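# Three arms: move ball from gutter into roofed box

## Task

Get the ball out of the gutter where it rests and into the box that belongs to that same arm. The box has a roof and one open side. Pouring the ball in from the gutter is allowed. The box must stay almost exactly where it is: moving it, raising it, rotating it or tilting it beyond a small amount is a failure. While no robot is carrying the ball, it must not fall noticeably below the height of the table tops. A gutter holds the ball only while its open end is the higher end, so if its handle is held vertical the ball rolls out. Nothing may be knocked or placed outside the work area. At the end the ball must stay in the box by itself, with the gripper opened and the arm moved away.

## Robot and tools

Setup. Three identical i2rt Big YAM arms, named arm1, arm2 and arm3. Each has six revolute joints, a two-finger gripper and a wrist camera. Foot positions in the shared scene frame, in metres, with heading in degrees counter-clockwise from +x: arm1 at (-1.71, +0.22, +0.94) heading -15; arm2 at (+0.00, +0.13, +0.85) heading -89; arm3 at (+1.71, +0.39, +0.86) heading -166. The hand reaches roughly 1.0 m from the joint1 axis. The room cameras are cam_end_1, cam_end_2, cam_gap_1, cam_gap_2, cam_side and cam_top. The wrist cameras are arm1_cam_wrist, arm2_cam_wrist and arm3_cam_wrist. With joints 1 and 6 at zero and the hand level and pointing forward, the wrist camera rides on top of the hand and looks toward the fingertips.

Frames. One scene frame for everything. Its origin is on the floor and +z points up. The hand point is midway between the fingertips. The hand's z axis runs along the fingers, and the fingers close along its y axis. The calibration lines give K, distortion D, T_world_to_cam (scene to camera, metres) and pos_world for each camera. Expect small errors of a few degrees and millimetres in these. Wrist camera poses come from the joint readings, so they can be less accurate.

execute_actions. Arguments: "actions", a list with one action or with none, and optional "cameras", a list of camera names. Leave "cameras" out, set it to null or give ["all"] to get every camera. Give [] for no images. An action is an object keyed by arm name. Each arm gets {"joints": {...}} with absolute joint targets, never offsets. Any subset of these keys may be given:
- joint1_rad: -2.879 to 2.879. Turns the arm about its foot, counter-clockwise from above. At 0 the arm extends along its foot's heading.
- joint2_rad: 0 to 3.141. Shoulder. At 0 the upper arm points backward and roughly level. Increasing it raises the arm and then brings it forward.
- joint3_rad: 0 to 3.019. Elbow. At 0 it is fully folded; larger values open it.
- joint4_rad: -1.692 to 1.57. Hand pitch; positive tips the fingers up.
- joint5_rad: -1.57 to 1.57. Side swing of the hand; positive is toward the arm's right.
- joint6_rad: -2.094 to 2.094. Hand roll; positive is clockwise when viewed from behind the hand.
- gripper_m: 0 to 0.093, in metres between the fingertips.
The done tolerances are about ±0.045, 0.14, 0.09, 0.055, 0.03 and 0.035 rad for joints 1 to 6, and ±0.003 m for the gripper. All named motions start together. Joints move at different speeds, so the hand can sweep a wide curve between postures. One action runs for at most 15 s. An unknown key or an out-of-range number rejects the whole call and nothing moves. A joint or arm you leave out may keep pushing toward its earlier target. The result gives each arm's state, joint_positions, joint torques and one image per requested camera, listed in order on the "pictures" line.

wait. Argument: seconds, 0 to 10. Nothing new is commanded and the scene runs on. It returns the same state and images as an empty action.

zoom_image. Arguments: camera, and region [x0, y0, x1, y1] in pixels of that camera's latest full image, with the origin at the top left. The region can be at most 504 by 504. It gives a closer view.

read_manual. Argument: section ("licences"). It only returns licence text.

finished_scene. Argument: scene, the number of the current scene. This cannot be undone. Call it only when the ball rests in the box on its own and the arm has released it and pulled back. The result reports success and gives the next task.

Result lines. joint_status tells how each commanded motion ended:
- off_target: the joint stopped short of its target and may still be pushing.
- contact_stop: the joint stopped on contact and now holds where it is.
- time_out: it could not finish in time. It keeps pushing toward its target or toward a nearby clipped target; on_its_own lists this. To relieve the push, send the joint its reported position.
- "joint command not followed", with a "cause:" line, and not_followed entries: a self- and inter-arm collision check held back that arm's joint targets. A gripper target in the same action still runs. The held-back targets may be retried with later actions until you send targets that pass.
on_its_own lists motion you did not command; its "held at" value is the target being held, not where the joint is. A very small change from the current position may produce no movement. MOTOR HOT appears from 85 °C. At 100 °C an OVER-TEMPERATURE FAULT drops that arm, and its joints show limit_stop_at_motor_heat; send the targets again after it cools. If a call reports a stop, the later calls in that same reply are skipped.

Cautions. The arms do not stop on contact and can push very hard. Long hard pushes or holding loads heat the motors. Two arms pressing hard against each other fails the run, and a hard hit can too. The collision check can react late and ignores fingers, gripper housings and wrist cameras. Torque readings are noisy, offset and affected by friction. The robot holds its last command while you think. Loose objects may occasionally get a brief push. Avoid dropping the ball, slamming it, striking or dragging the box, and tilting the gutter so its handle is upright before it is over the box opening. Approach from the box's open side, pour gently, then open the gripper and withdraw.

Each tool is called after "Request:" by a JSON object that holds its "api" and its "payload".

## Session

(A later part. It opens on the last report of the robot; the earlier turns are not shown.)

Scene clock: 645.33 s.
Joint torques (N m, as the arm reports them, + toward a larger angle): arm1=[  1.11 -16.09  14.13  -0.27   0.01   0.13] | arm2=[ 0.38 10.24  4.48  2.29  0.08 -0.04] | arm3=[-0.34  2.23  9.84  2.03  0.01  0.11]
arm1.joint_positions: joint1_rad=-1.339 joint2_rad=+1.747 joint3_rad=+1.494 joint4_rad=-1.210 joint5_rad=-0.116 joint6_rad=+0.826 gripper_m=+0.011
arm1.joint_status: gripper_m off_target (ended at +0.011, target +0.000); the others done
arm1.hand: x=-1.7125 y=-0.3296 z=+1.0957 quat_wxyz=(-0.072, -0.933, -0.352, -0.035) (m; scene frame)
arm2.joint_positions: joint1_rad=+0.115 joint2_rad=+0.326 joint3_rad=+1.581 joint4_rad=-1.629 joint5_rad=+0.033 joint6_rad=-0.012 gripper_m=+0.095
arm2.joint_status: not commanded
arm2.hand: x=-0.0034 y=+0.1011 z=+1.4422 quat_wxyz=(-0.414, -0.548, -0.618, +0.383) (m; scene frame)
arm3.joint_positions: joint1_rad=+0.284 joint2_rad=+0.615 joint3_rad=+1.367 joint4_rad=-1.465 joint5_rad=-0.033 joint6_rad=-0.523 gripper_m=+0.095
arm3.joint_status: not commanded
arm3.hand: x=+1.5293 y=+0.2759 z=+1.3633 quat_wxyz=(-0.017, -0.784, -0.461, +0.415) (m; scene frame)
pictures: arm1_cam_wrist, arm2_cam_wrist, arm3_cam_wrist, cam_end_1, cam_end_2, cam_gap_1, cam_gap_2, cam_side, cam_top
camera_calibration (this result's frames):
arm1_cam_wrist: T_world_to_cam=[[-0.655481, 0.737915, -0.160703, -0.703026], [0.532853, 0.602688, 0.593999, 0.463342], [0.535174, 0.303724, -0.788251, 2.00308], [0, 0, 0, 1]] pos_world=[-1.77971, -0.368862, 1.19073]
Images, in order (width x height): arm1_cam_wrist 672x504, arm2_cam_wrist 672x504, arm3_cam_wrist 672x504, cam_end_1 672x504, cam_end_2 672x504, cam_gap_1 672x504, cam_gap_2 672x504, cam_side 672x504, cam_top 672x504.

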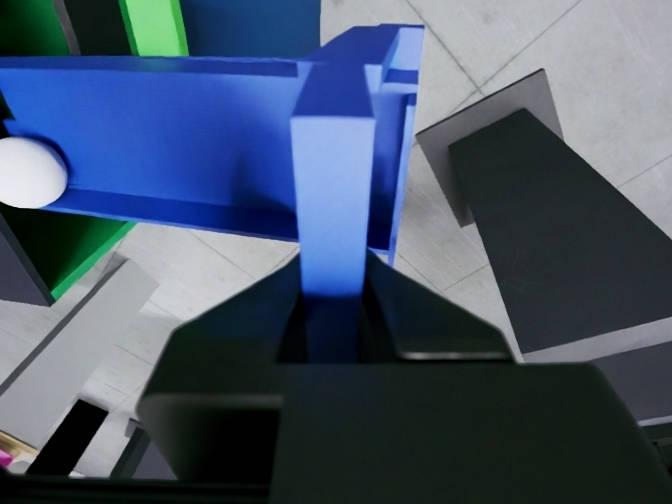

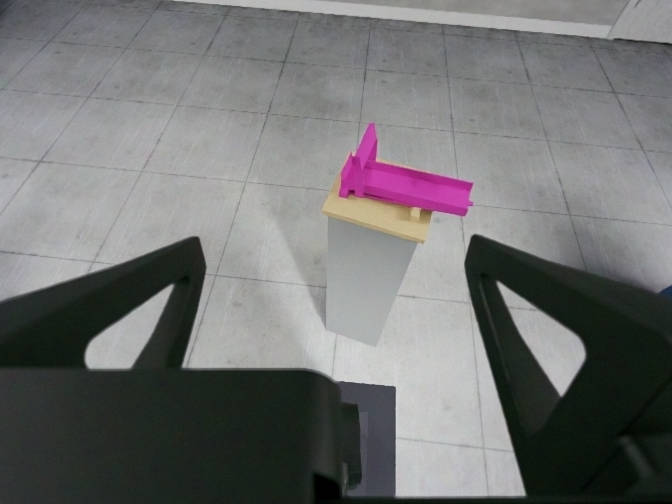

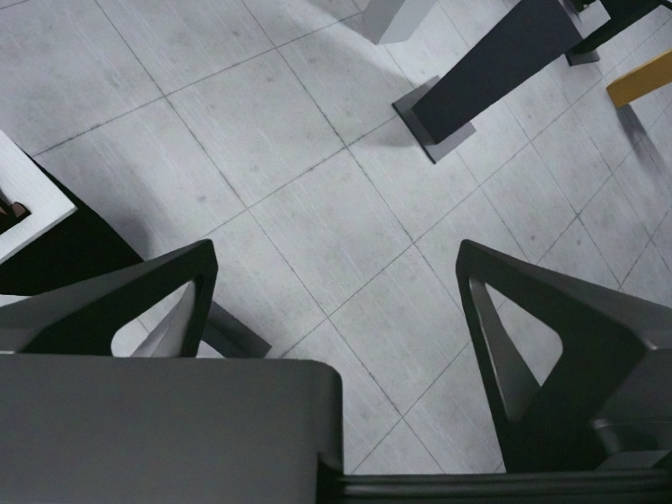

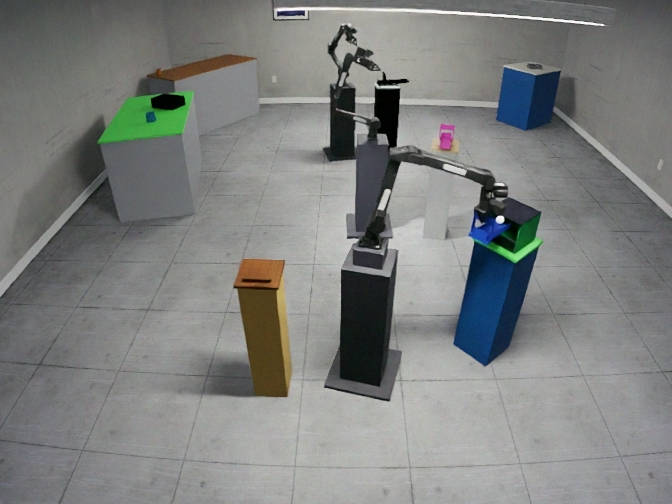

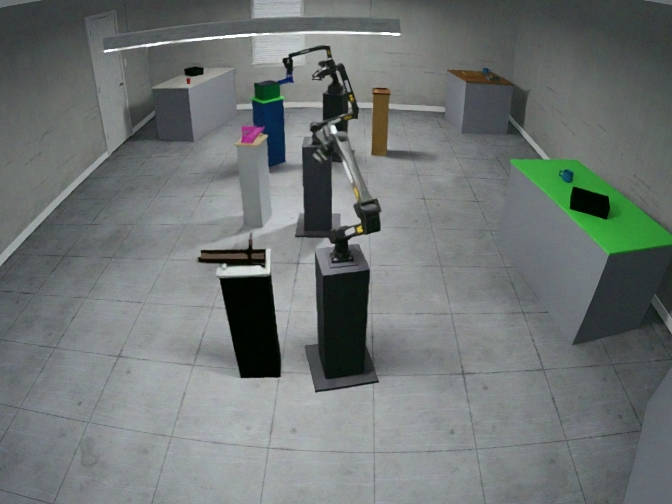

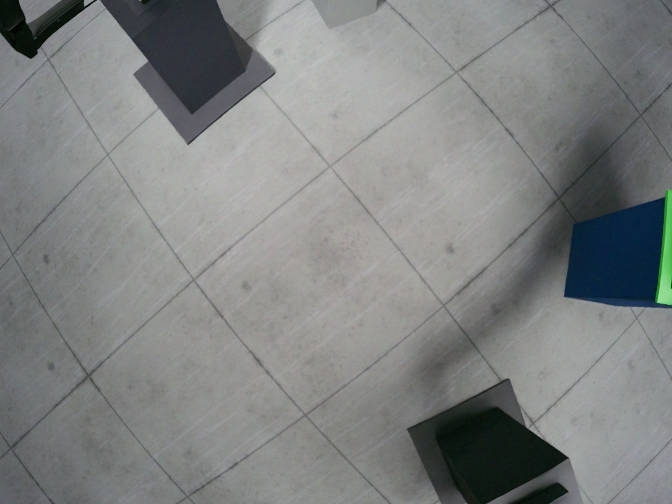

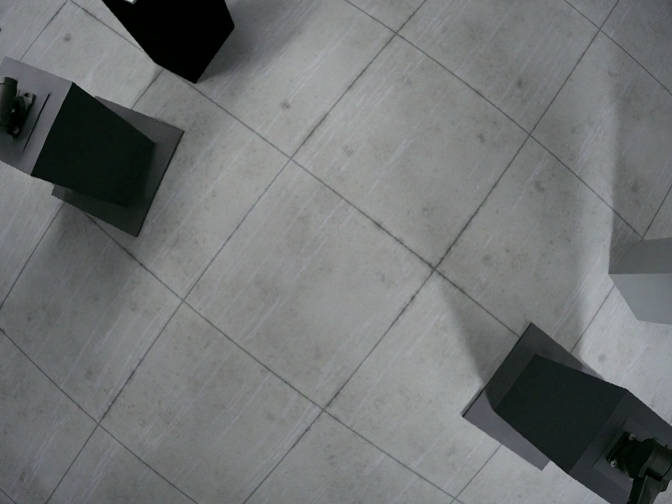

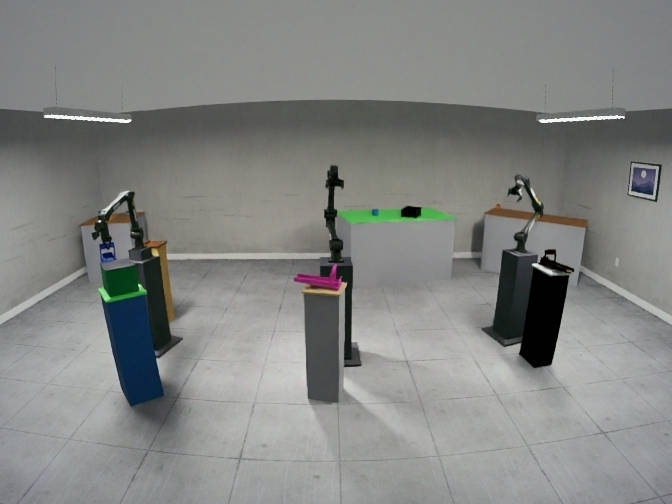

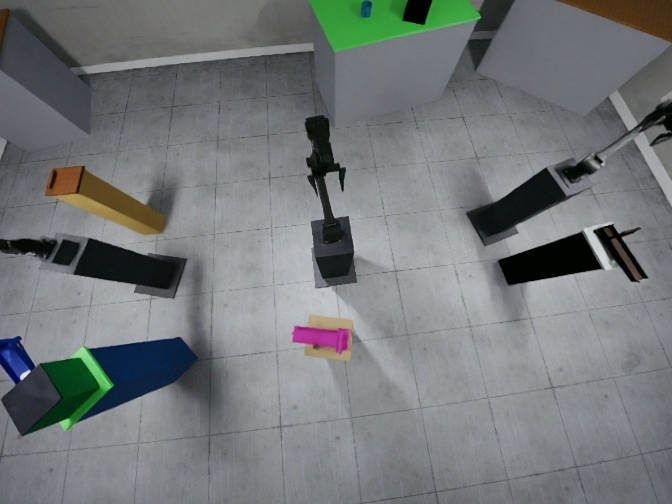

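Request:
{"api": "zoom_image", "payload": {"camera": "cam_end_1", "region": [440, 170, 560, 270]}}

Request:
{"api": "zoom_image", "payload": {"camera": "cam_top", "region": [0, 320, 140, 440]}}

Request:
{"api": "zoom_image", "payload": {"camera": "cam_side", "region": [70, 190, 190, 310]}}

Region (440, 170, 560, 270) of cam_end_1's 672x504 image, scaled by 4.200, with more detail than that image has.

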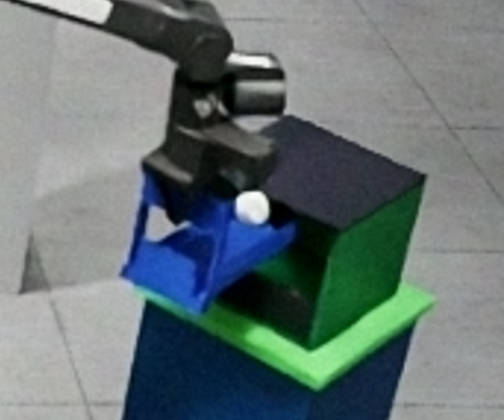

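Region (0, 320, 140, 440) of cam_top's 672x504 image, scaled by 3.600, with more detail than that image has; it fills the top 432 rows of this view, and the rest is white.

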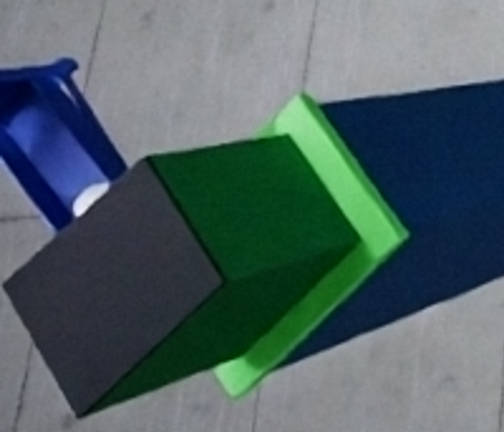

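Region (70, 190, 190, 310) of cam_side's 672x504 image, scaled by 4.200, with more detail than that image has.

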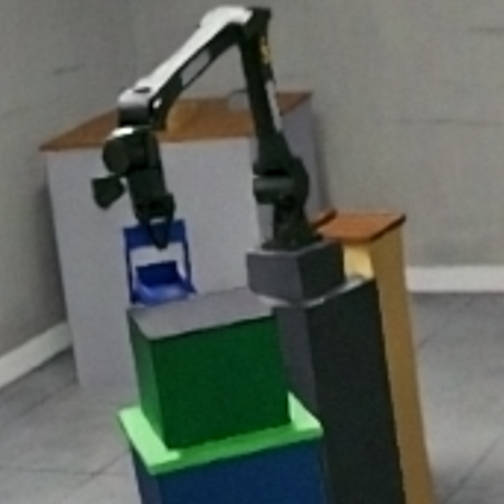

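Request:
{"api": "execute_actions", "payload": {"actions": [{"arm1": {"joints": {"joint1_rad": -1.3045, "joint2_rad": 1.841, "joint3_rad": 1.663, "joint4_rad": -1.2856, "joint5_rad": -0.0585, "joint6_rad": 0.856, "gripper_m": 0.0}}}], "cameras": ["arm1_cam_wrist", "cam_end_1", "cam_top"]}}

Scene clock: 681.57 s.
Joint torques (N m, as the arm reports them, + toward a larger angle): arm1=[  1.29 -16.85  14.26  -0.49   0.12   0.14] | arm2=[ 0.8  10.47  4.57  2.55  0.07 -0.06] | arm3=[-0.24  2.56  9.74  2.02  0.02  0.12]
arm1.joint_positions: joint1_rad=-1.311 joint2_rad=+1.835 joint3_rad=+1.599 joint4_rad=-1.271 joint5_rad=-0.059 joint6_rad=+0.846 gripper_m=+0.011
arm1.joint_status: gripper_m off_target (ended at +0.011, target +0.000); the others done
arm1.hand: x=-1.7065 y=-0.3513 z=+1.0868 quat_wxyz=(-0.040, -0.934, -0.354, -0.018) (m; scene frame)
arm2.joint_positions: joint1_rad=+0.115 joint2_rad=+0.326 joint3_rad=+1.581 joint4_rad=-1.629 joint5_rad=+0.033 joint6_rad=-0.012 gripper_m=+0.095
arm2.joint_status: not commanded
arm2.hand: x=-0.0034 y=+0.1011 z=+1.4422 quat_wxyz=(-0.414, -0.548, -0.618, +0.383) (m; scene frame)
arm3.joint_positions: joint1_rad=+0.284 joint2_rad=+0.615 joint3_rad=+1.367 joint4_rad=-1.465 joint5_rad=-0.033 joint6_rad=-0.523 gripper_m=+0.095
arm3.joint_status: not commanded
arm3.hand: x=+1.5293 y=+0.2759 z=+1.3633 quat_wxyz=(-0.017, -0.784, -0.461, +0.415) (m; scene frame)
pictures: arm1_cam_wrist, cam_end_1, cam_top
camera_calibration (this result's frames):
arm1_cam_wrist: T_world_to_cam=[[-0.665143, 0.741241, -0.0902604, -0.776354], [0.562706, 0.577019, 0.591955, 0.522591], [0.490863, 0.342945, -0.800901, 1.95138], [0, 0, 0, 1]] pos_world=[-1.76831, -0.395296, 1.18344]
Images, in order (width x height): arm1_cam_wrist 672x504, cam_end_1 672x504, cam_top 672x504.

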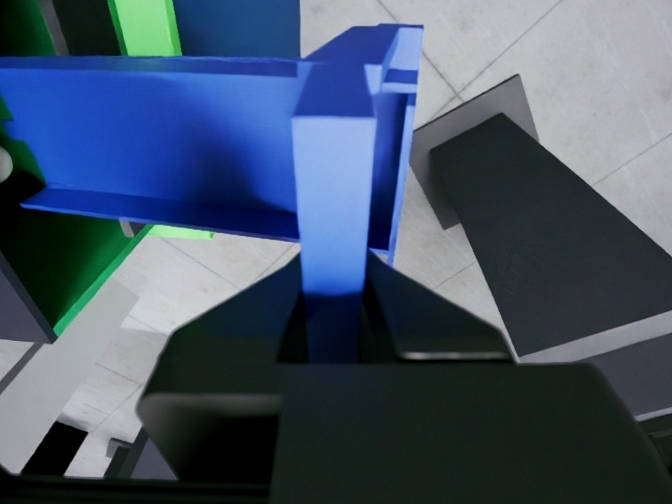

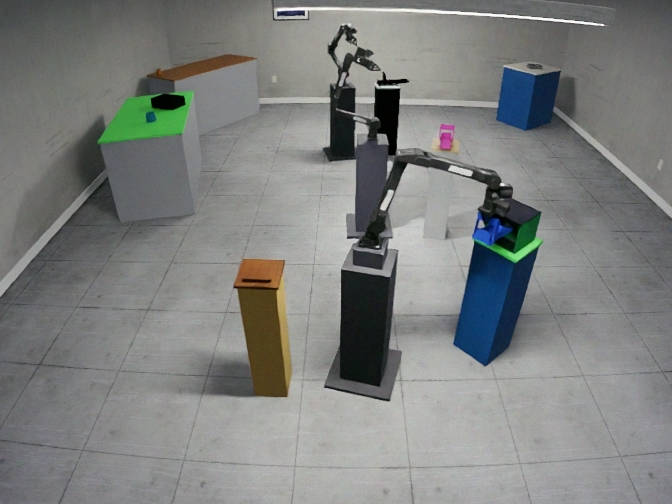

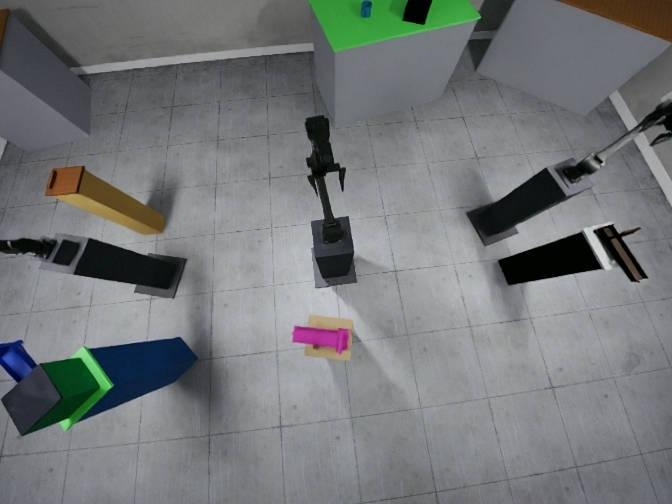

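Request:
{"api": "execute_actions", "payload": {"actions": [{"arm1": {"joints": {"joint1_rad": -1.413, "joint2_rad": 1.68, "joint3_rad": 1.457, "joint4_rad": -1.241, "joint5_rad": -0.0585, "joint6_rad": 0.746, "gripper_m": 0.0}}}], "cameras": ["arm1_cam_wrist", "cam_end_1", "cam_top"]}}

Scene clock: 696.63 s.
Joint torques (N m, as the arm reports them, + toward a larger angle): arm1=[  1.67 -14.66   8.43   0.85   0.02  -0.04] | arm2=[ 0.7  10.14  4.45  2.56  0.06 -0.04] | arm3=[-0.5   2.04  9.73  2.13  0.03  0.12]
arm1.joint_positions: joint1_rad=-1.422 joint2_rad=+1.673 joint3_rad=+1.467 joint4_rad=-1.252 joint5_rad=-0.057 joint6_rad=+0.755 gripper_m=+0.011
arm1.joint_status: gripper_m off_target (ended at +0.011, target +0.000); the others done
arm1.hand: x=-1.7658 y=-0.3052 z=+1.1209 quat_wxyz=(-0.063, -0.936, -0.345, -0.002) (m; scene frame)
arm2.joint_positions: joint1_rad=+0.115 joint2_rad=+0.326 joint3_rad=+1.581 joint4_rad=-1.629 joint5_rad=+0.033 joint6_rad=-0.012 gripper_m=+0.095
arm2.joint_status: not commanded
arm2.hand: x=-0.0034 y=+0.1011 z=+1.4422 quat_wxyz=(-0.414, -0.548, -0.618, +0.383) (m; scene frame)
arm3.joint_positions: joint1_rad=+0.284 joint2_rad=+0.615 joint3_rad=+1.367 joint4_rad=-1.465 joint5_rad=-0.033 joint6_rad=-0.523 gripper_m=+0.095
arm3.joint_status: not commanded
arm3.hand: x=+1.5293 y=+0.2759 z=+1.3633 quat_wxyz=(-0.017, -0.784, -0.461, +0.415) (m; scene frame)
pictures: arm1_cam_wrist, cam_end_1, cam_top
camera_calibration (this result's frames):
arm1_cam_wrist: T_world_to_cam=[[-0.650873, 0.749494, -0.120926, -0.784809], [0.582686, 0.595282, 0.553278, 0.593445], [0.486664, 0.289652, -0.824172, 1.99443], [0, 0, 0, 1]] pos_world=[-1.82722, -0.342746, 1.22051]
Images, in order (width x height): arm1_cam_wrist 672x504, cam_end_1 672x504, cam_top 672x504.

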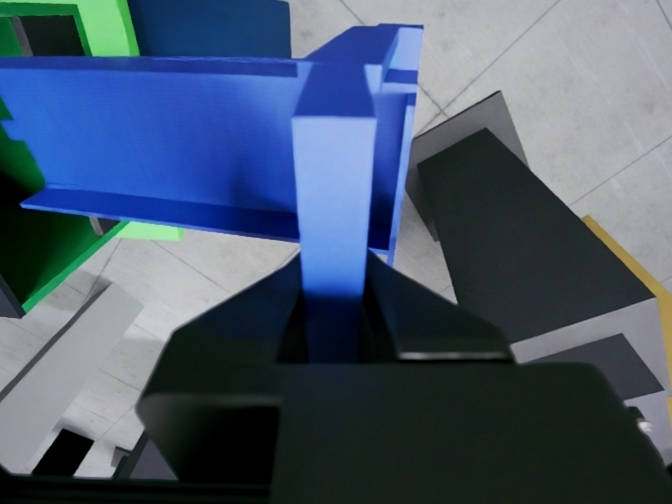

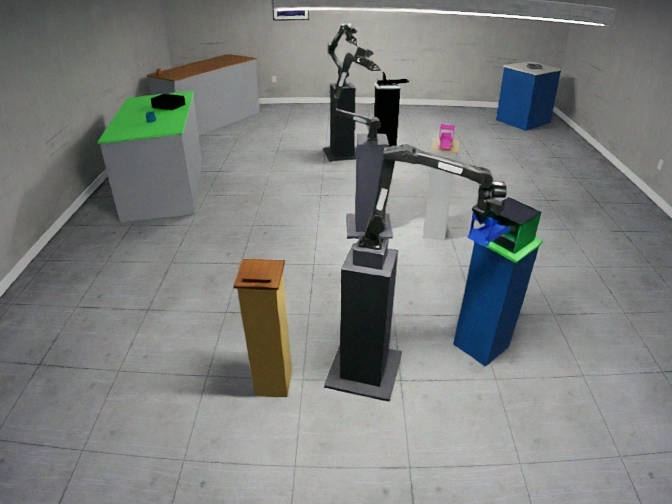

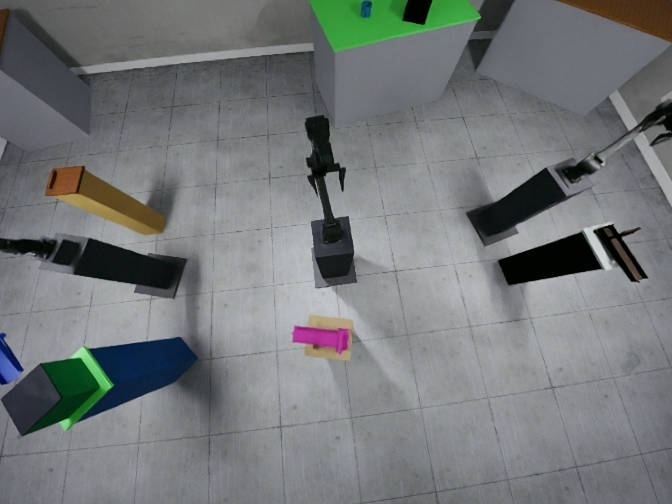

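Request:
{"api": "zoom_image", "payload": {"camera": "cam_end_1", "region": [440, 170, 560, 270]}}

Region (440, 170, 560, 270) of cam_end_1's 672x504 image, scaled by 4.200, with more detail than that image has.

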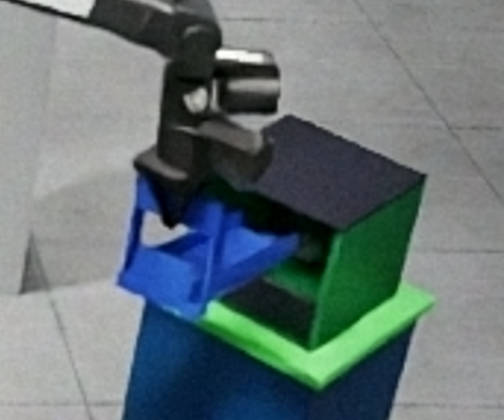

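Request:
{"api": "execute_actions", "payload": {"actions": [{"arm1": {"joints": {"joint1_rad": -1.54, "joint2_rad": 1.543, "joint3_rad": 1.3, "joint4_rad": -1.205, "joint5_rad": -0.0585, "joint6_rad": 0.63, "gripper_m": 0.0}}}], "cameras": ["arm1_cam_wrist", "cam_end_1"]}}

Scene clock: 719.03 s.
Joint torques (N m, as the arm reports them, + toward a larger angle): arm1=[  1.18 -13.82   8.4    0.98   0.    -0.01] | arm2=[ 0.61 10.13  4.56  2.62  0.06 -0.06] | arm3=[-0.47  2.08  9.81  2.05  0.03  0.11]
arm1.joint_positions: joint1_rad=-1.549 joint2_rad=+1.549 joint3_rad=+1.309 joint4_rad=-1.220 joint5_rad=-0.056 joint6_rad=+0.639 gripper_m=+0.011
arm1.joint_status: gripper_m off_target (ended at +0.011, target +0.000); the others done
arm1.hand: x=-1.8207 y=-0.2461 z=+1.1183 quat_wxyz=(-0.061, -0.939, -0.340, +0.006) (m; scene frame)
arm2.joint_positions: joint1_rad=+0.115 joint2_rad=+0.326 joint3_rad=+1.581 joint4_rad=-1.629 joint5_rad=+0.033 joint6_rad=-0.012 gripper_m=+0.095
arm2.joint_status: not commanded
arm2.hand: x=-0.0034 y=+0.1011 z=+1.4422 quat_wxyz=(-0.414, -0.548, -0.618, +0.383) (m; scene frame)
arm3.joint_positions: joint1_rad=+0.284 joint2_rad=+0.615 joint3_rad=+1.367 joint4_rad=-1.465 joint5_rad=-0.033 joint6_rad=-0.523 gripper_m=+0.095
arm3.joint_status: not commanded
arm3.hand: x=+1.5293 y=+0.2759 z=+1.3633 quat_wxyz=(-0.017, -0.784, -0.461, +0.415) (m; scene frame)
pictures: arm1_cam_wrist, cam_end_1
camera_calibration (this result's frames):
arm1_cam_wrist: T_world_to_cam=[[-0.643196, 0.757239, -0.11353, -0.857509], [0.597891, 0.58931, 0.543359, 0.628978], [0.478357, 0.281608, -0.831788, 1.99327], [0, 0, 0, 1]] pos_world=[-1.8811, -0.282646, 1.21887]
Images, in order (width x height): arm1_cam_wrist 672x504, cam_end_1 672x504.

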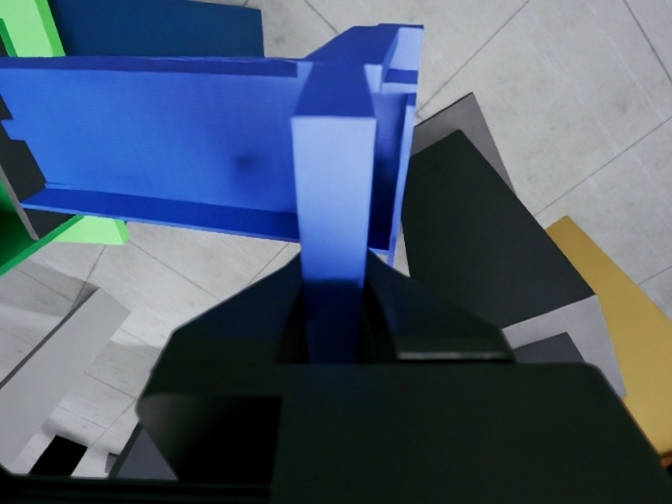

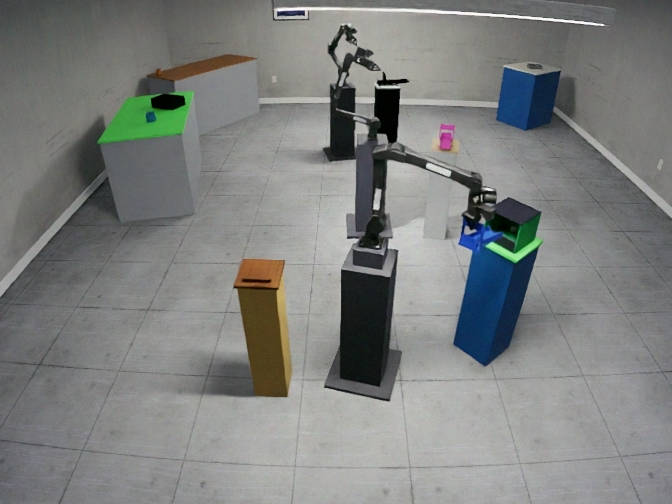

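Request:
{"api": "execute_actions", "payload": {"actions": [{"arm1": {"joints": {"joint1_rad": -1.549, "joint2_rad": 1.5, "joint3_rad": 1.46, "joint4_rad": -1.42, "joint5_rad": -0.3, "joint6_rad": 0.0, "gripper_m": 0.0}}}], "cameras": ["cam_end_1"]}}

Request:
{"api": "execute_actions", "payload": {"actions": [{"arm1": {"joints": {"joint1_rad": 1.838, "joint2_rad": 1.5, "joint3_rad": 1.46, "joint4_rad": -1.42, "joint5_rad": -0.3, "joint6_rad": 0.0, "gripper_m": 0.0}}}], "cameras": ["cam_end_1", "arm1_cam_wrist"]}}

Scene clock: 729.00 s.
Joint torques (N m, as the arm reports them, + toward a larger angle): arm1=[  0.69 -12.91  13.8   -0.44  -0.35  -0.06] | arm2=[ 0.92 10.3   4.58  2.46  0.08 -0.06] | arm3=[-0.27  2.1   9.84  2.05  0.05  0.12]
arm1.joint_positions: joint1_rad=-1.549 joint2_rad=+1.505 joint3_rad=+1.405 joint4_rad=-1.404 joint5_rad=-0.294 joint6_rad=+0.009 gripper_m=+0.011
arm1.joint_status: gripper_m off_target (ended at +0.011, target +0.000); the others done
arm1.hand: x=-1.7773 y=-0.2371 z=+1.1795 quat_wxyz=(-0.135, -0.778, -0.610, -0.067) (m; scene frame)
arm2.joint_positions: joint1_rad=+0.115 joint2_rad=+0.326 joint3_rad=+1.581 joint4_rad=-1.629 joint5_rad=+0.033 joint6_rad=-0.012 gripper_m=+0.095
arm2.joint_status: not commanded
arm2.hand: x=-0.0034 y=+0.1011 z=+1.4422 quat_wxyz=(-0.414, -0.548, -0.618, +0.383) (m; scene frame)
arm3.joint_positions: joint1_rad=+0.284 joint2_rad=+0.615 joint3_rad=+1.367 joint4_rad=-1.465 joint5_rad=-0.033 joint6_rad=-0.523 gripper_m=+0.095
arm3.joint_status: not commanded
arm3.hand: x=+1.5293 y=+0.2759 z=+1.3633 quat_wxyz=(-0.017, -0.784, -0.461, +0.415) (m; scene frame)
pictures: cam_end_1
Images, in order (width x height): cam_end_1 672x504.

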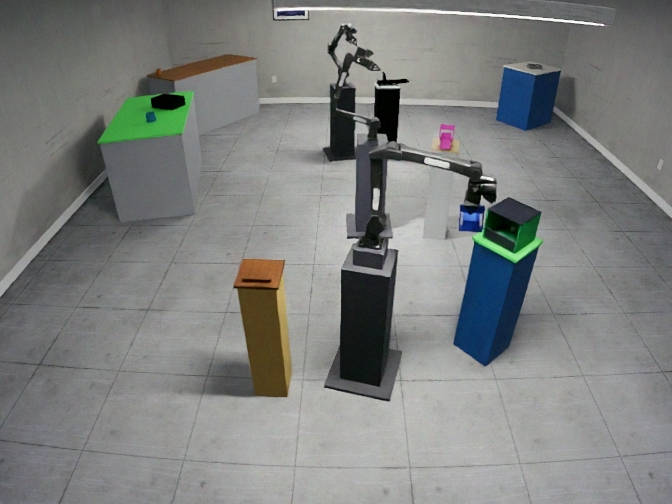

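Scene clock: 731.73 s.
Joint torques (N m, as the arm reports them, + toward a larger angle): arm1=[  0.06 -13.08  13.78  -0.41  -0.19  -0.04] | arm2=[ 0.73 10.33  4.53  2.46  0.04 -0.04] | arm3=[-0.49  2.56  9.77  2.03  0.05  0.11]
arm1.joint_positions: joint1_rad=+1.844 joint2_rad=+1.505 joint3_rad=+1.405 joint4_rad=-1.404 joint5_rad=-0.298 joint6_rad=+0.007 gripper_m=+0.011
arm1.joint_status: gripper_m off_target (ended at +0.011, target +0.000); the others done
arm1.hand: x=-1.7708 y=+0.6819 z=+1.1810 quat_wxyz=(+0.081, +0.704, -0.694, -0.127) (m; scene frame)
arm2.joint_positions: joint1_rad=+0.115 joint2_rad=+0.326 joint3_rad=+1.581 joint4_rad=-1.629 joint5_rad=+0.033 joint6_rad=-0.012 gripper_m=+0.095
arm2.joint_status: not commanded
arm2.hand: x=-0.0034 y=+0.1011 z=+1.4422 quat_wxyz=(-0.414, -0.548, -0.618, +0.383) (m; scene frame)
arm3.joint_positions: joint1_rad=+0.284 joint2_rad=+0.615 joint3_rad=+1.367 joint4_rad=-1.465 joint5_rad=-0.033 joint6_rad=-0.523 gripper_m=+0.095
arm3.joint_status: not commanded
arm3.hand: x=+1.5293 y=+0.2759 z=+1.3633 quat_wxyz=(-0.017, -0.784, -0.461, +0.415) (m; scene frame)
pictures: arm1_cam_wrist, cam_end_1
camera_calibration (this result's frames):
arm1_cam_wrist: T_world_to_cam=[[0.955809, 0.0301745, -0.292437, 2.01751], [0.182382, -0.841028, 0.509322, 0.297927], [-0.230579, -0.54015, -0.809365, 1.03873], [0, 0, 0, 1]] pos_world=[-1.74318, 0.750756, 1.27896]
Images, in order (width x height): arm1_cam_wrist 672x504, cam_end_1 672x504.

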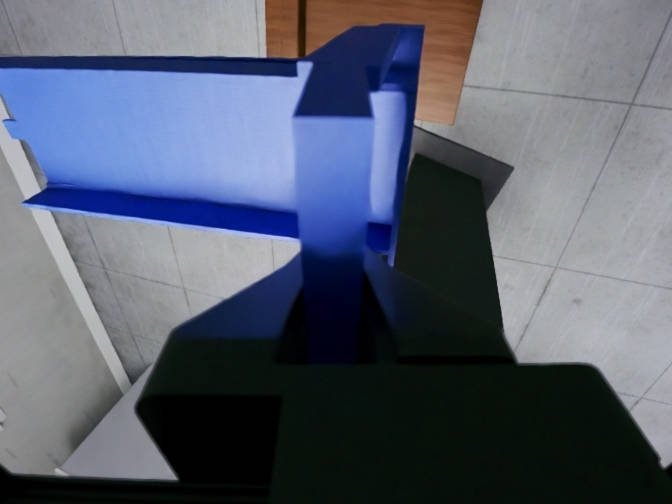

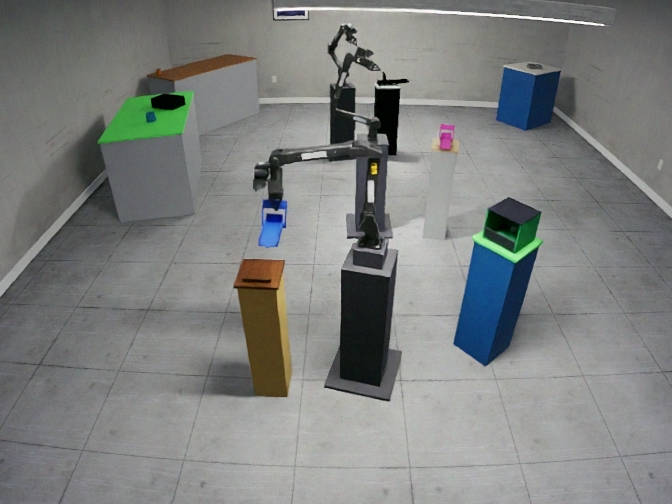

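Request:
{"api": "execute_actions", "payload": {"actions": [{"arm1": {"joints": {"joint1_rad": 1.838, "joint2_rad": 1.9165, "joint3_rad": 1.492, "joint4_rad": -1.095, "joint5_rad": -0.3, "joint6_rad": 0.0, "gripper_m": 0.0}}}], "cameras": ["cam_end_1", "arm1_cam_wrist"]}}

Scene clock: 745.93 s.
Joint torques (N m, as the arm reports them, + toward a larger angle): arm1=[  0.08 -18.38  10.88   0.81  -0.23  -0.03] | arm2=[ 0.72 10.5   4.46  2.45  0.05 -0.03] | arm3=[-0.41  1.88  9.81  2.05  0.04  0.12]
arm1.joint_positions: joint1_rad=+1.844 joint2_rad=+1.931 joint3_rad=+1.459 joint4_rad=-1.110 joint5_rad=-0.297 joint6_rad=+0.006 gripper_m=+0.011
arm1.joint_status: gripper_m off_target (ended at +0.011, target +0.000); the others done
arm1.hand: x=-1.7710 y=+0.7779 z=+0.9933 quat_wxyz=(+0.108, +0.701, -0.698, -0.099) (m; scene frame)
arm2.joint_positions: joint1_rad=+0.115 joint2_rad=+0.326 joint3_rad=+1.581 joint4_rad=-1.629 joint5_rad=+0.033 joint6_rad=-0.012 gripper_m=+0.095
arm2.joint_status: not commanded
arm2.hand: x=-0.0034 y=+0.1011 z=+1.4422 quat_wxyz=(-0.414, -0.548, -0.618, +0.383) (m; scene frame)
arm3.joint_positions: joint1_rad=+0.284 joint2_rad=+0.615 joint3_rad=+1.367 joint4_rad=-1.465 joint5_rad=-0.033 joint6_rad=-0.523 gripper_m=+0.095
arm3.joint_status: not commanded
arm3.hand: x=+1.5293 y=+0.2759 z=+1.3633 quat_wxyz=(-0.017, -0.784, -0.461, +0.415) (m; scene frame)
pictures: arm1_cam_wrist, cam_end_1
camera_calibration (this result's frames):
arm1_cam_wrist: T_world_to_cam=[[0.956386, 0.00842101, -0.291984, 1.9775], [0.181955, -0.799142, 0.572943, 0.377801], [-0.228512, -0.601083, -0.765821, 0.946438], [0, 0, 0, 1]] pos_world=[-1.74372, 0.854152, 1.08574]
Images, in order (width x height): arm1_cam_wrist 672x504, cam_end_1 672x504.

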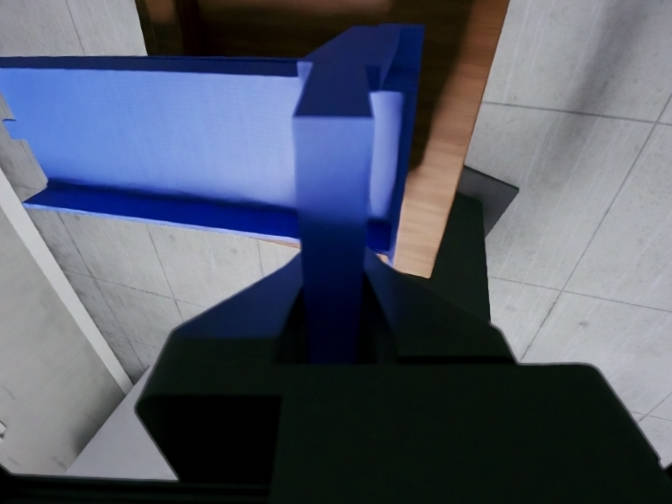

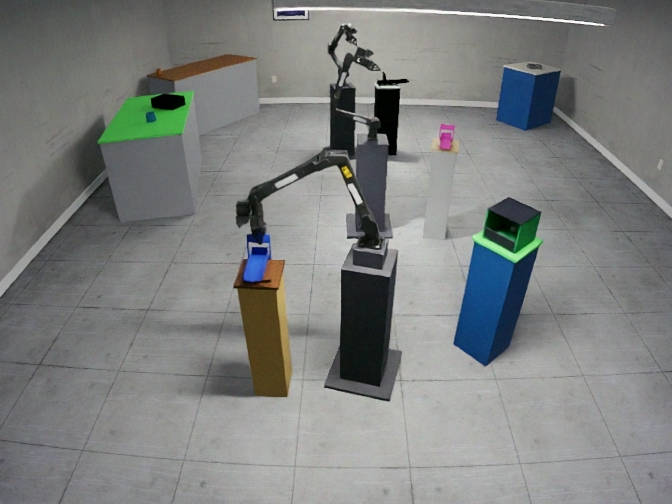

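Request:
{"api": "execute_actions", "payload": {"actions": [{"arm1": {"joints": {"joint1_rad": 1.838, "joint2_rad": 1.957, "joint3_rad": 1.425, "joint4_rad": -1.036, "joint5_rad": -0.3, "joint6_rad": 0.0, "gripper_m": 0.0}}}], "cameras": ["cam_end_1", "arm1_cam_wrist"]}}

Scene clock: 750.47 s.
Joint torques (N m, as the arm reports them, + toward a larger angle): arm1=[  0.11 -16.56   7.43   0.93  -0.23  -0.03] | arm2=[ 0.54 10.08  4.43  2.51  0.09 -0.02] | arm3=[-0.83  1.72  9.74  2.01  0.03  0.12]
arm1.joint_positions: joint1_rad=+1.844 joint2_rad=+1.942 joint3_rad=+1.434 joint4_rad=-1.054 joint5_rad=-0.297 joint6_rad=+0.006 gripper_m=+0.011
arm1.joint_status: gripper_m off_target (ended at +0.011, target +0.000); the others done
arm1.hand: x=-1.7710 y=+0.7802 z=+0.9794 quat_wxyz=(+0.100, +0.702, -0.697, -0.107) (m; scene frame)
arm2.joint_positions: joint1_rad=+0.115 joint2_rad=+0.326 joint3_rad=+1.581 joint4_rad=-1.629 joint5_rad=+0.033 joint6_rad=-0.012 gripper_m=+0.095
arm2.joint_status: not commanded
arm2.hand: x=-0.0034 y=+0.1011 z=+1.4422 quat_wxyz=(-0.414, -0.548, -0.618, +0.383) (m; scene frame)
arm3.joint_positions: joint1_rad=+0.284 joint2_rad=+0.615 joint3_rad=+1.367 joint4_rad=-1.465 joint5_rad=-0.033 joint6_rad=-0.523 gripper_m=+0.095
arm3.joint_status: not commanded
arm3.hand: x=+1.5293 y=+0.2759 z=+1.3633 quat_wxyz=(-0.017, -0.784, -0.461, +0.415) (m; scene frame)
pictures: arm1_cam_wrist, cam_end_1
camera_calibration (this result's frames):
arm1_cam_wrist: T_world_to_cam=[[0.956316, 0.0147221, -0.291963, 1.96832], [0.182143, -0.811185, 0.5557, 0.41427], [-0.228655, -0.584604, -0.778431, 0.93639], [0, 0, 0, 1]] pos_world=[-1.74369, 0.854489, 1.07338]
Images, in order (width x height): arm1_cam_wrist 672x504, cam_end_1 672x504.

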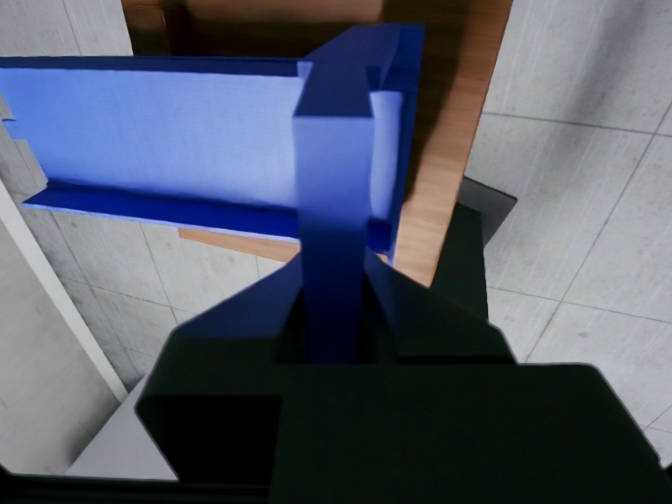

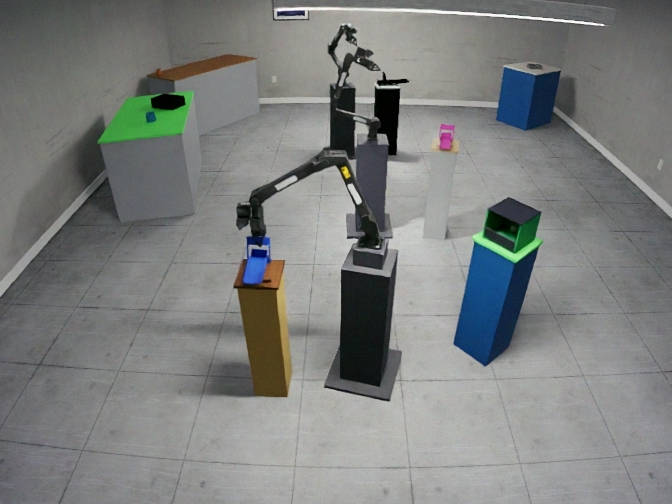

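Request:
{"api": "execute_actions", "payload": {"actions": [{"arm1": {"joints": {"joint1_rad": 1.838, "joint2_rad": 1.984, "joint3_rad": 1.425, "joint4_rad": -1.03, "joint5_rad": -0.3, "joint6_rad": 0.0, "gripper_m": 0.0}}}], "cameras": ["cam_end_1", "arm1_cam_wrist"]}}

Scene clock: 754.67 s.
Joint torques (N m, as the arm reports them, + toward a larger angle): arm1=[  0.   -16.7    7.21   0.75  -0.24  -0.03] | arm2=[ 0.69 10.21  4.54  2.37  0.07 -0.03] | arm3=[-0.63  1.62  9.72  2.14  0.04  0.12]
arm1.joint_positions: joint1_rad=+1.844 joint2_rad=+1.971 joint3_rad=+1.434 joint4_rad=-1.046 joint5_rad=-0.297 joint6_rad=+0.006 gripper_m=+0.011
arm1.joint_status: gripper_m off_target (ended at +0.011, target +0.000); the others done
arm1.hand: x=-1.7710 y=+0.7790 z=+0.9636 quat_wxyz=(+0.108, +0.701, -0.698, -0.099) (m; scene frame)
arm2.joint_positions: joint1_rad=+0.115 joint2_rad=+0.326 joint3_rad=+1.581 joint4_rad=-1.629 joint5_rad=+0.033 joint6_rad=-0.012 gripper_m=+0.095
arm2.joint_status: not commanded
arm2.hand: x=-0.0034 y=+0.1011 z=+1.4422 quat_wxyz=(-0.414, -0.548, -0.618, +0.383) (m; scene frame)
arm3.joint_positions: joint1_rad=+0.284 joint2_rad=+0.615 joint3_rad=+1.367 joint4_rad=-1.465 joint5_rad=-0.033 joint6_rad=-0.523 gripper_m=+0.095
arm3.joint_status: not commanded
arm3.hand: x=+1.5293 y=+0.2759 z=+1.3633 quat_wxyz=(-0.017, -0.784, -0.461, +0.415) (m; scene frame)
pictures: arm1_cam_wrist, cam_end_1
camera_calibration (this result's frames):
arm1_cam_wrist: T_world_to_cam=[[0.956387, 0.00830849, -0.291983, 1.96882], [0.181952, -0.798924, 0.573249, 0.395241], [-0.228509, -0.601375, -0.765592, 0.924393], [0, 0, 0, 1]] pos_world=[-1.74364, 0.855316, 1.056]
Images, in order (width x height): arm1_cam_wrist 672x504, cam_end_1 672x504.

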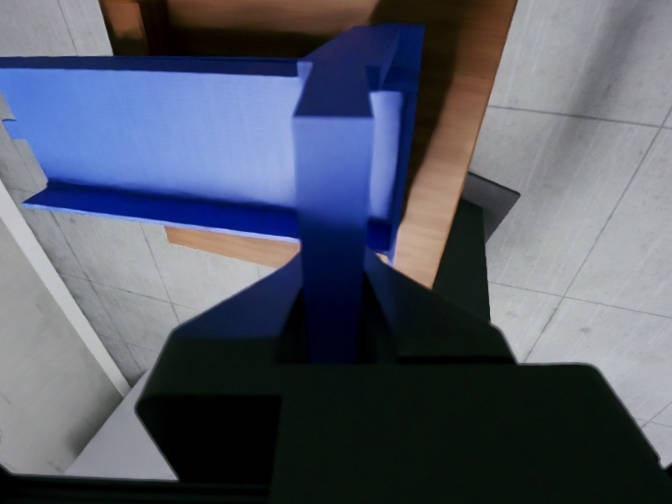

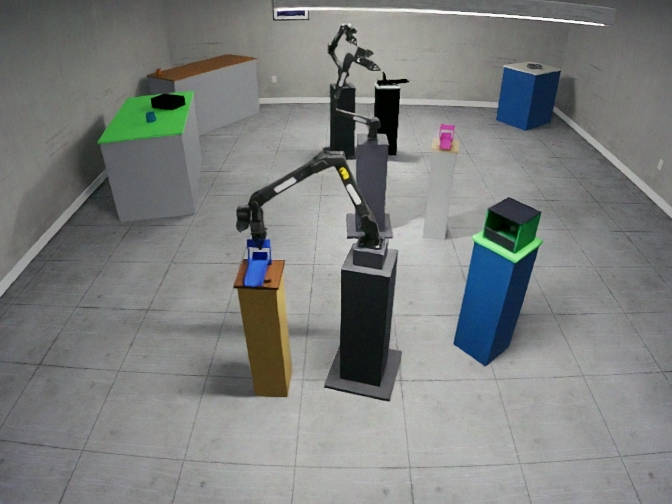

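Request:
{"api": "execute_actions", "payload": {"actions": [{"arm1": {"joints": {"gripper_m": 0.06}}}], "cameras": ["arm1_cam_wrist"]}}

Request:
{"api": "execute_actions", "payload": {"actions": [{"arm1": {"joints": {"joint1_rad": 1.838, "joint2_rad": 1.8, "joint3_rad": 1.62, "joint4_rad": -1.35, "joint5_rad": -0.3, "joint6_rad": 0.0, "gripper_m": 0.06}}}], "cameras": ["cam_end_1", "arm1_cam_wrist", "cam_side"]}}

Scene clock: 759.57 s.
Joint torques (N m, as the arm reports them, + toward a larger angle): arm1=[  0.26 -16.71   7.18   0.83  -0.22  -0.03] | arm2=[ 0.93 10.27  4.54  2.5   0.05 -0.07] | arm3=[-0.61  1.95  9.83  2.09  0.04  0.11]
arm1.joint_positions: joint1_rad=+1.844 joint2_rad=+1.971 joint3_rad=+1.434 joint4_rad=-1.046 joint5_rad=-0.298 joint6_rad=+0.006 gripper_m=+0.060
arm1.joint_status: all done
arm1.hand: x=-1.7711 y=+0.7791 z=+0.9637 quat_wxyz=(+0.108, +0.701, -0.698, -0.099) (m; scene frame)
arm2.joint_positions: joint1_rad=+0.115 joint2_rad=+0.326 joint3_rad=+1.581 joint4_rad=-1.629 joint5_rad=+0.033 joint6_rad=-0.012 gripper_m=+0.095
arm2.joint_status: not commanded
arm2.hand: x=-0.0034 y=+0.1011 z=+1.4422 quat_wxyz=(-0.414, -0.548, -0.618, +0.383) (m; scene frame)
arm3.joint_positions: joint1_rad=+0.284 joint2_rad=+0.615 joint3_rad=+1.367 joint4_rad=-1.465 joint5_rad=-0.033 joint6_rad=-0.523 gripper_m=+0.095
arm3.joint_status: not commanded
arm3.hand: x=+1.5293 y=+0.2759 z=+1.3633 quat_wxyz=(-0.017, -0.784, -0.461, +0.415) (m; scene frame)
pictures: arm1_cam_wrist
camera_calibration (this result's frames):
arm1_cam_wrist: T_world_to_cam=[[0.956163, 0.00841127, -0.292713, 1.96918], [0.182386, -0.799139, 0.572811, 0.396673], [-0.2291, -0.601088, -0.765641, 0.923223], [0, 0, 0, 1]] pos_world=[-1.7437, 0.855372, 1.05604]
Images, in order (width x height): arm1_cam_wrist 672x504.

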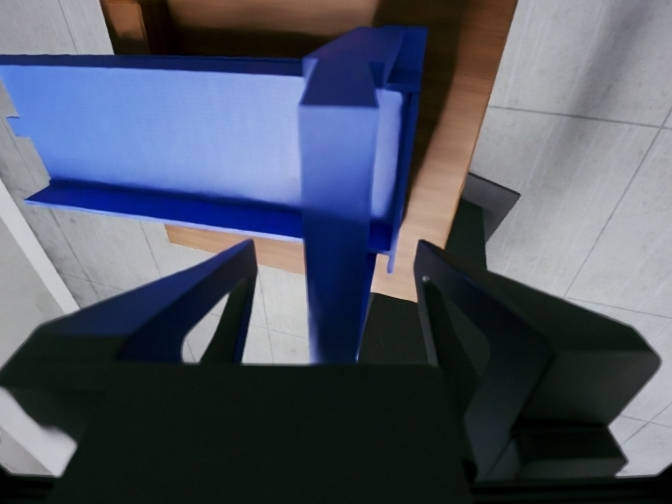

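Scene clock: 760.87 s.
Joint torques (N m, as the arm reports them, + toward a larger angle): arm1=[  0.09 -14.87  10.8   -0.5   -0.19  -0.03] | arm2=[ 0.63 10.38  4.42  2.63  0.04 -0.03] | arm3=[-0.58  1.99  9.79  2.1   0.03  0.12]
arm1.joint_positions: joint1_rad=+1.844 joint2_rad=+1.780 joint3_rad=+1.600 joint4_rad=-1.333 joint5_rad=-0.298 joint6_rad=+0.006 gripper_m=+0.060
arm1.joint_status: all done
arm1.hand: x=-1.7716 y=+0.7780 z=+1.1252 quat_wxyz=(+0.084, +0.704, -0.694, -0.124) (m; scene frame)
arm2.joint_positions: joint1_rad=+0.115 joint2_rad=+0.326 joint3_rad=+1.581 joint4_rad=-1.629 joint5_rad=+0.033 joint6_rad=-0.012 gripper_m=+0.095
arm2.joint_status: not commanded
arm2.hand: x=-0.0034 y=+0.1011 z=+1.4422 quat_wxyz=(-0.414, -0.548, -0.618, +0.383) (m; scene frame)
arm3.joint_positions: joint1_rad=+0.284 joint2_rad=+0.615 joint3_rad=+1.367 joint4_rad=-1.465 joint5_rad=-0.033 joint6_rad=-0.523 gripper_m=+0.095
arm3.joint_status: not commanded
arm3.hand: x=+1.5293 y=+0.2759 z=+1.3633 quat_wxyz=(-0.017, -0.784, -0.461, +0.415) (m; scene frame)
pictures: arm1_cam_wrist, cam_end_1, cam_side
camera_calibration (this result's frames):
arm1_cam_wrist: T_world_to_cam=[[0.955821, 0.0290624, -0.29251, 2.0001], [0.183202, -0.837094, 0.515471, 0.398859], [-0.229877, -0.546286, -0.805436, 1.04685], [0, 0, 0, 1]] pos_world=[-1.74416, 0.847636, 1.22262]
Images, in order (width x height): arm1_cam_wrist 672x504, cam_end_1 672x504, cam_side 672x504.

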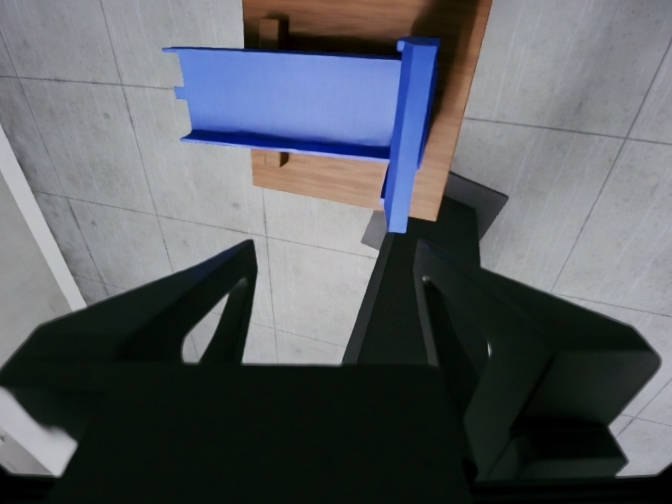

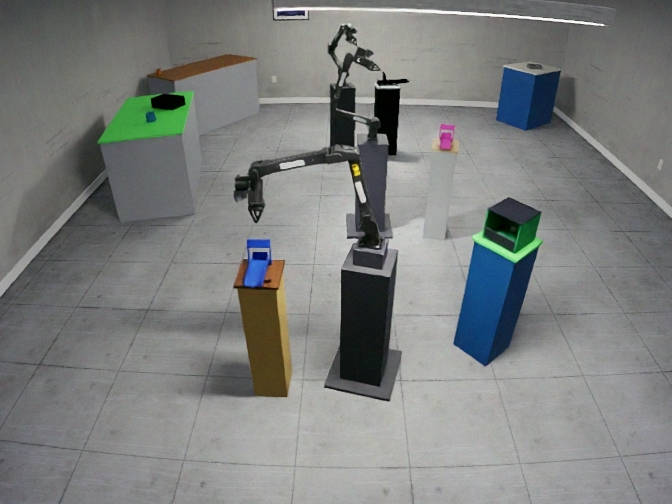

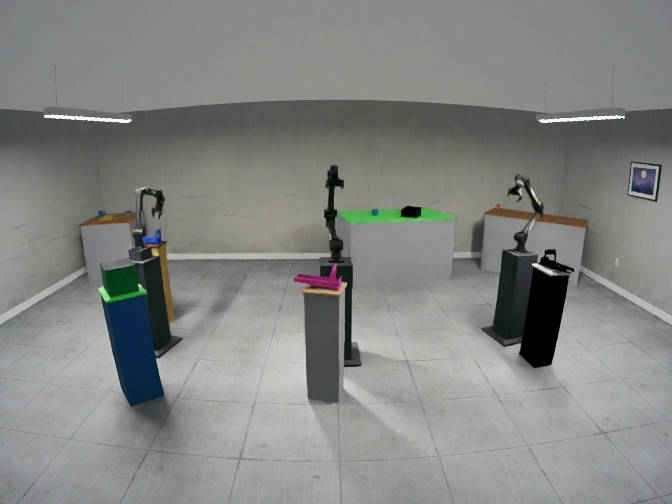

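The gutter is back on its stand and the arm is clear. Let me check that the ball is in the box.

Request:
{"api": "zoom_image", "payload": {"camera": "cam_end_1", "region": [460, 185, 560, 270]}}

Region (460, 185, 560, 270) of cam_end_1's 672x504 image, scaled by 5.040, with more detail than that image has; it fills the top 428 rows of this view, and the rest is white.

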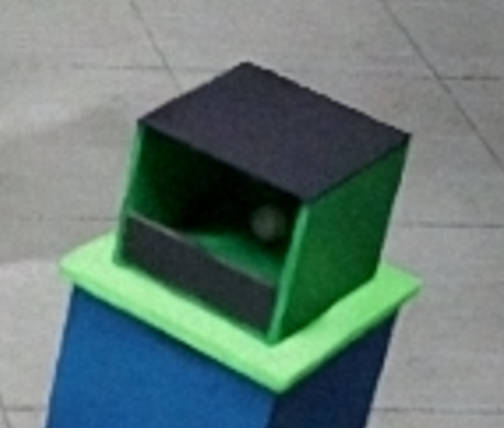

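The ball is inside the box. Finishing scene 1.

Request:
{"api": "finished_scene", "payload": {"scene": 1}}

The scene is finished: the task was done.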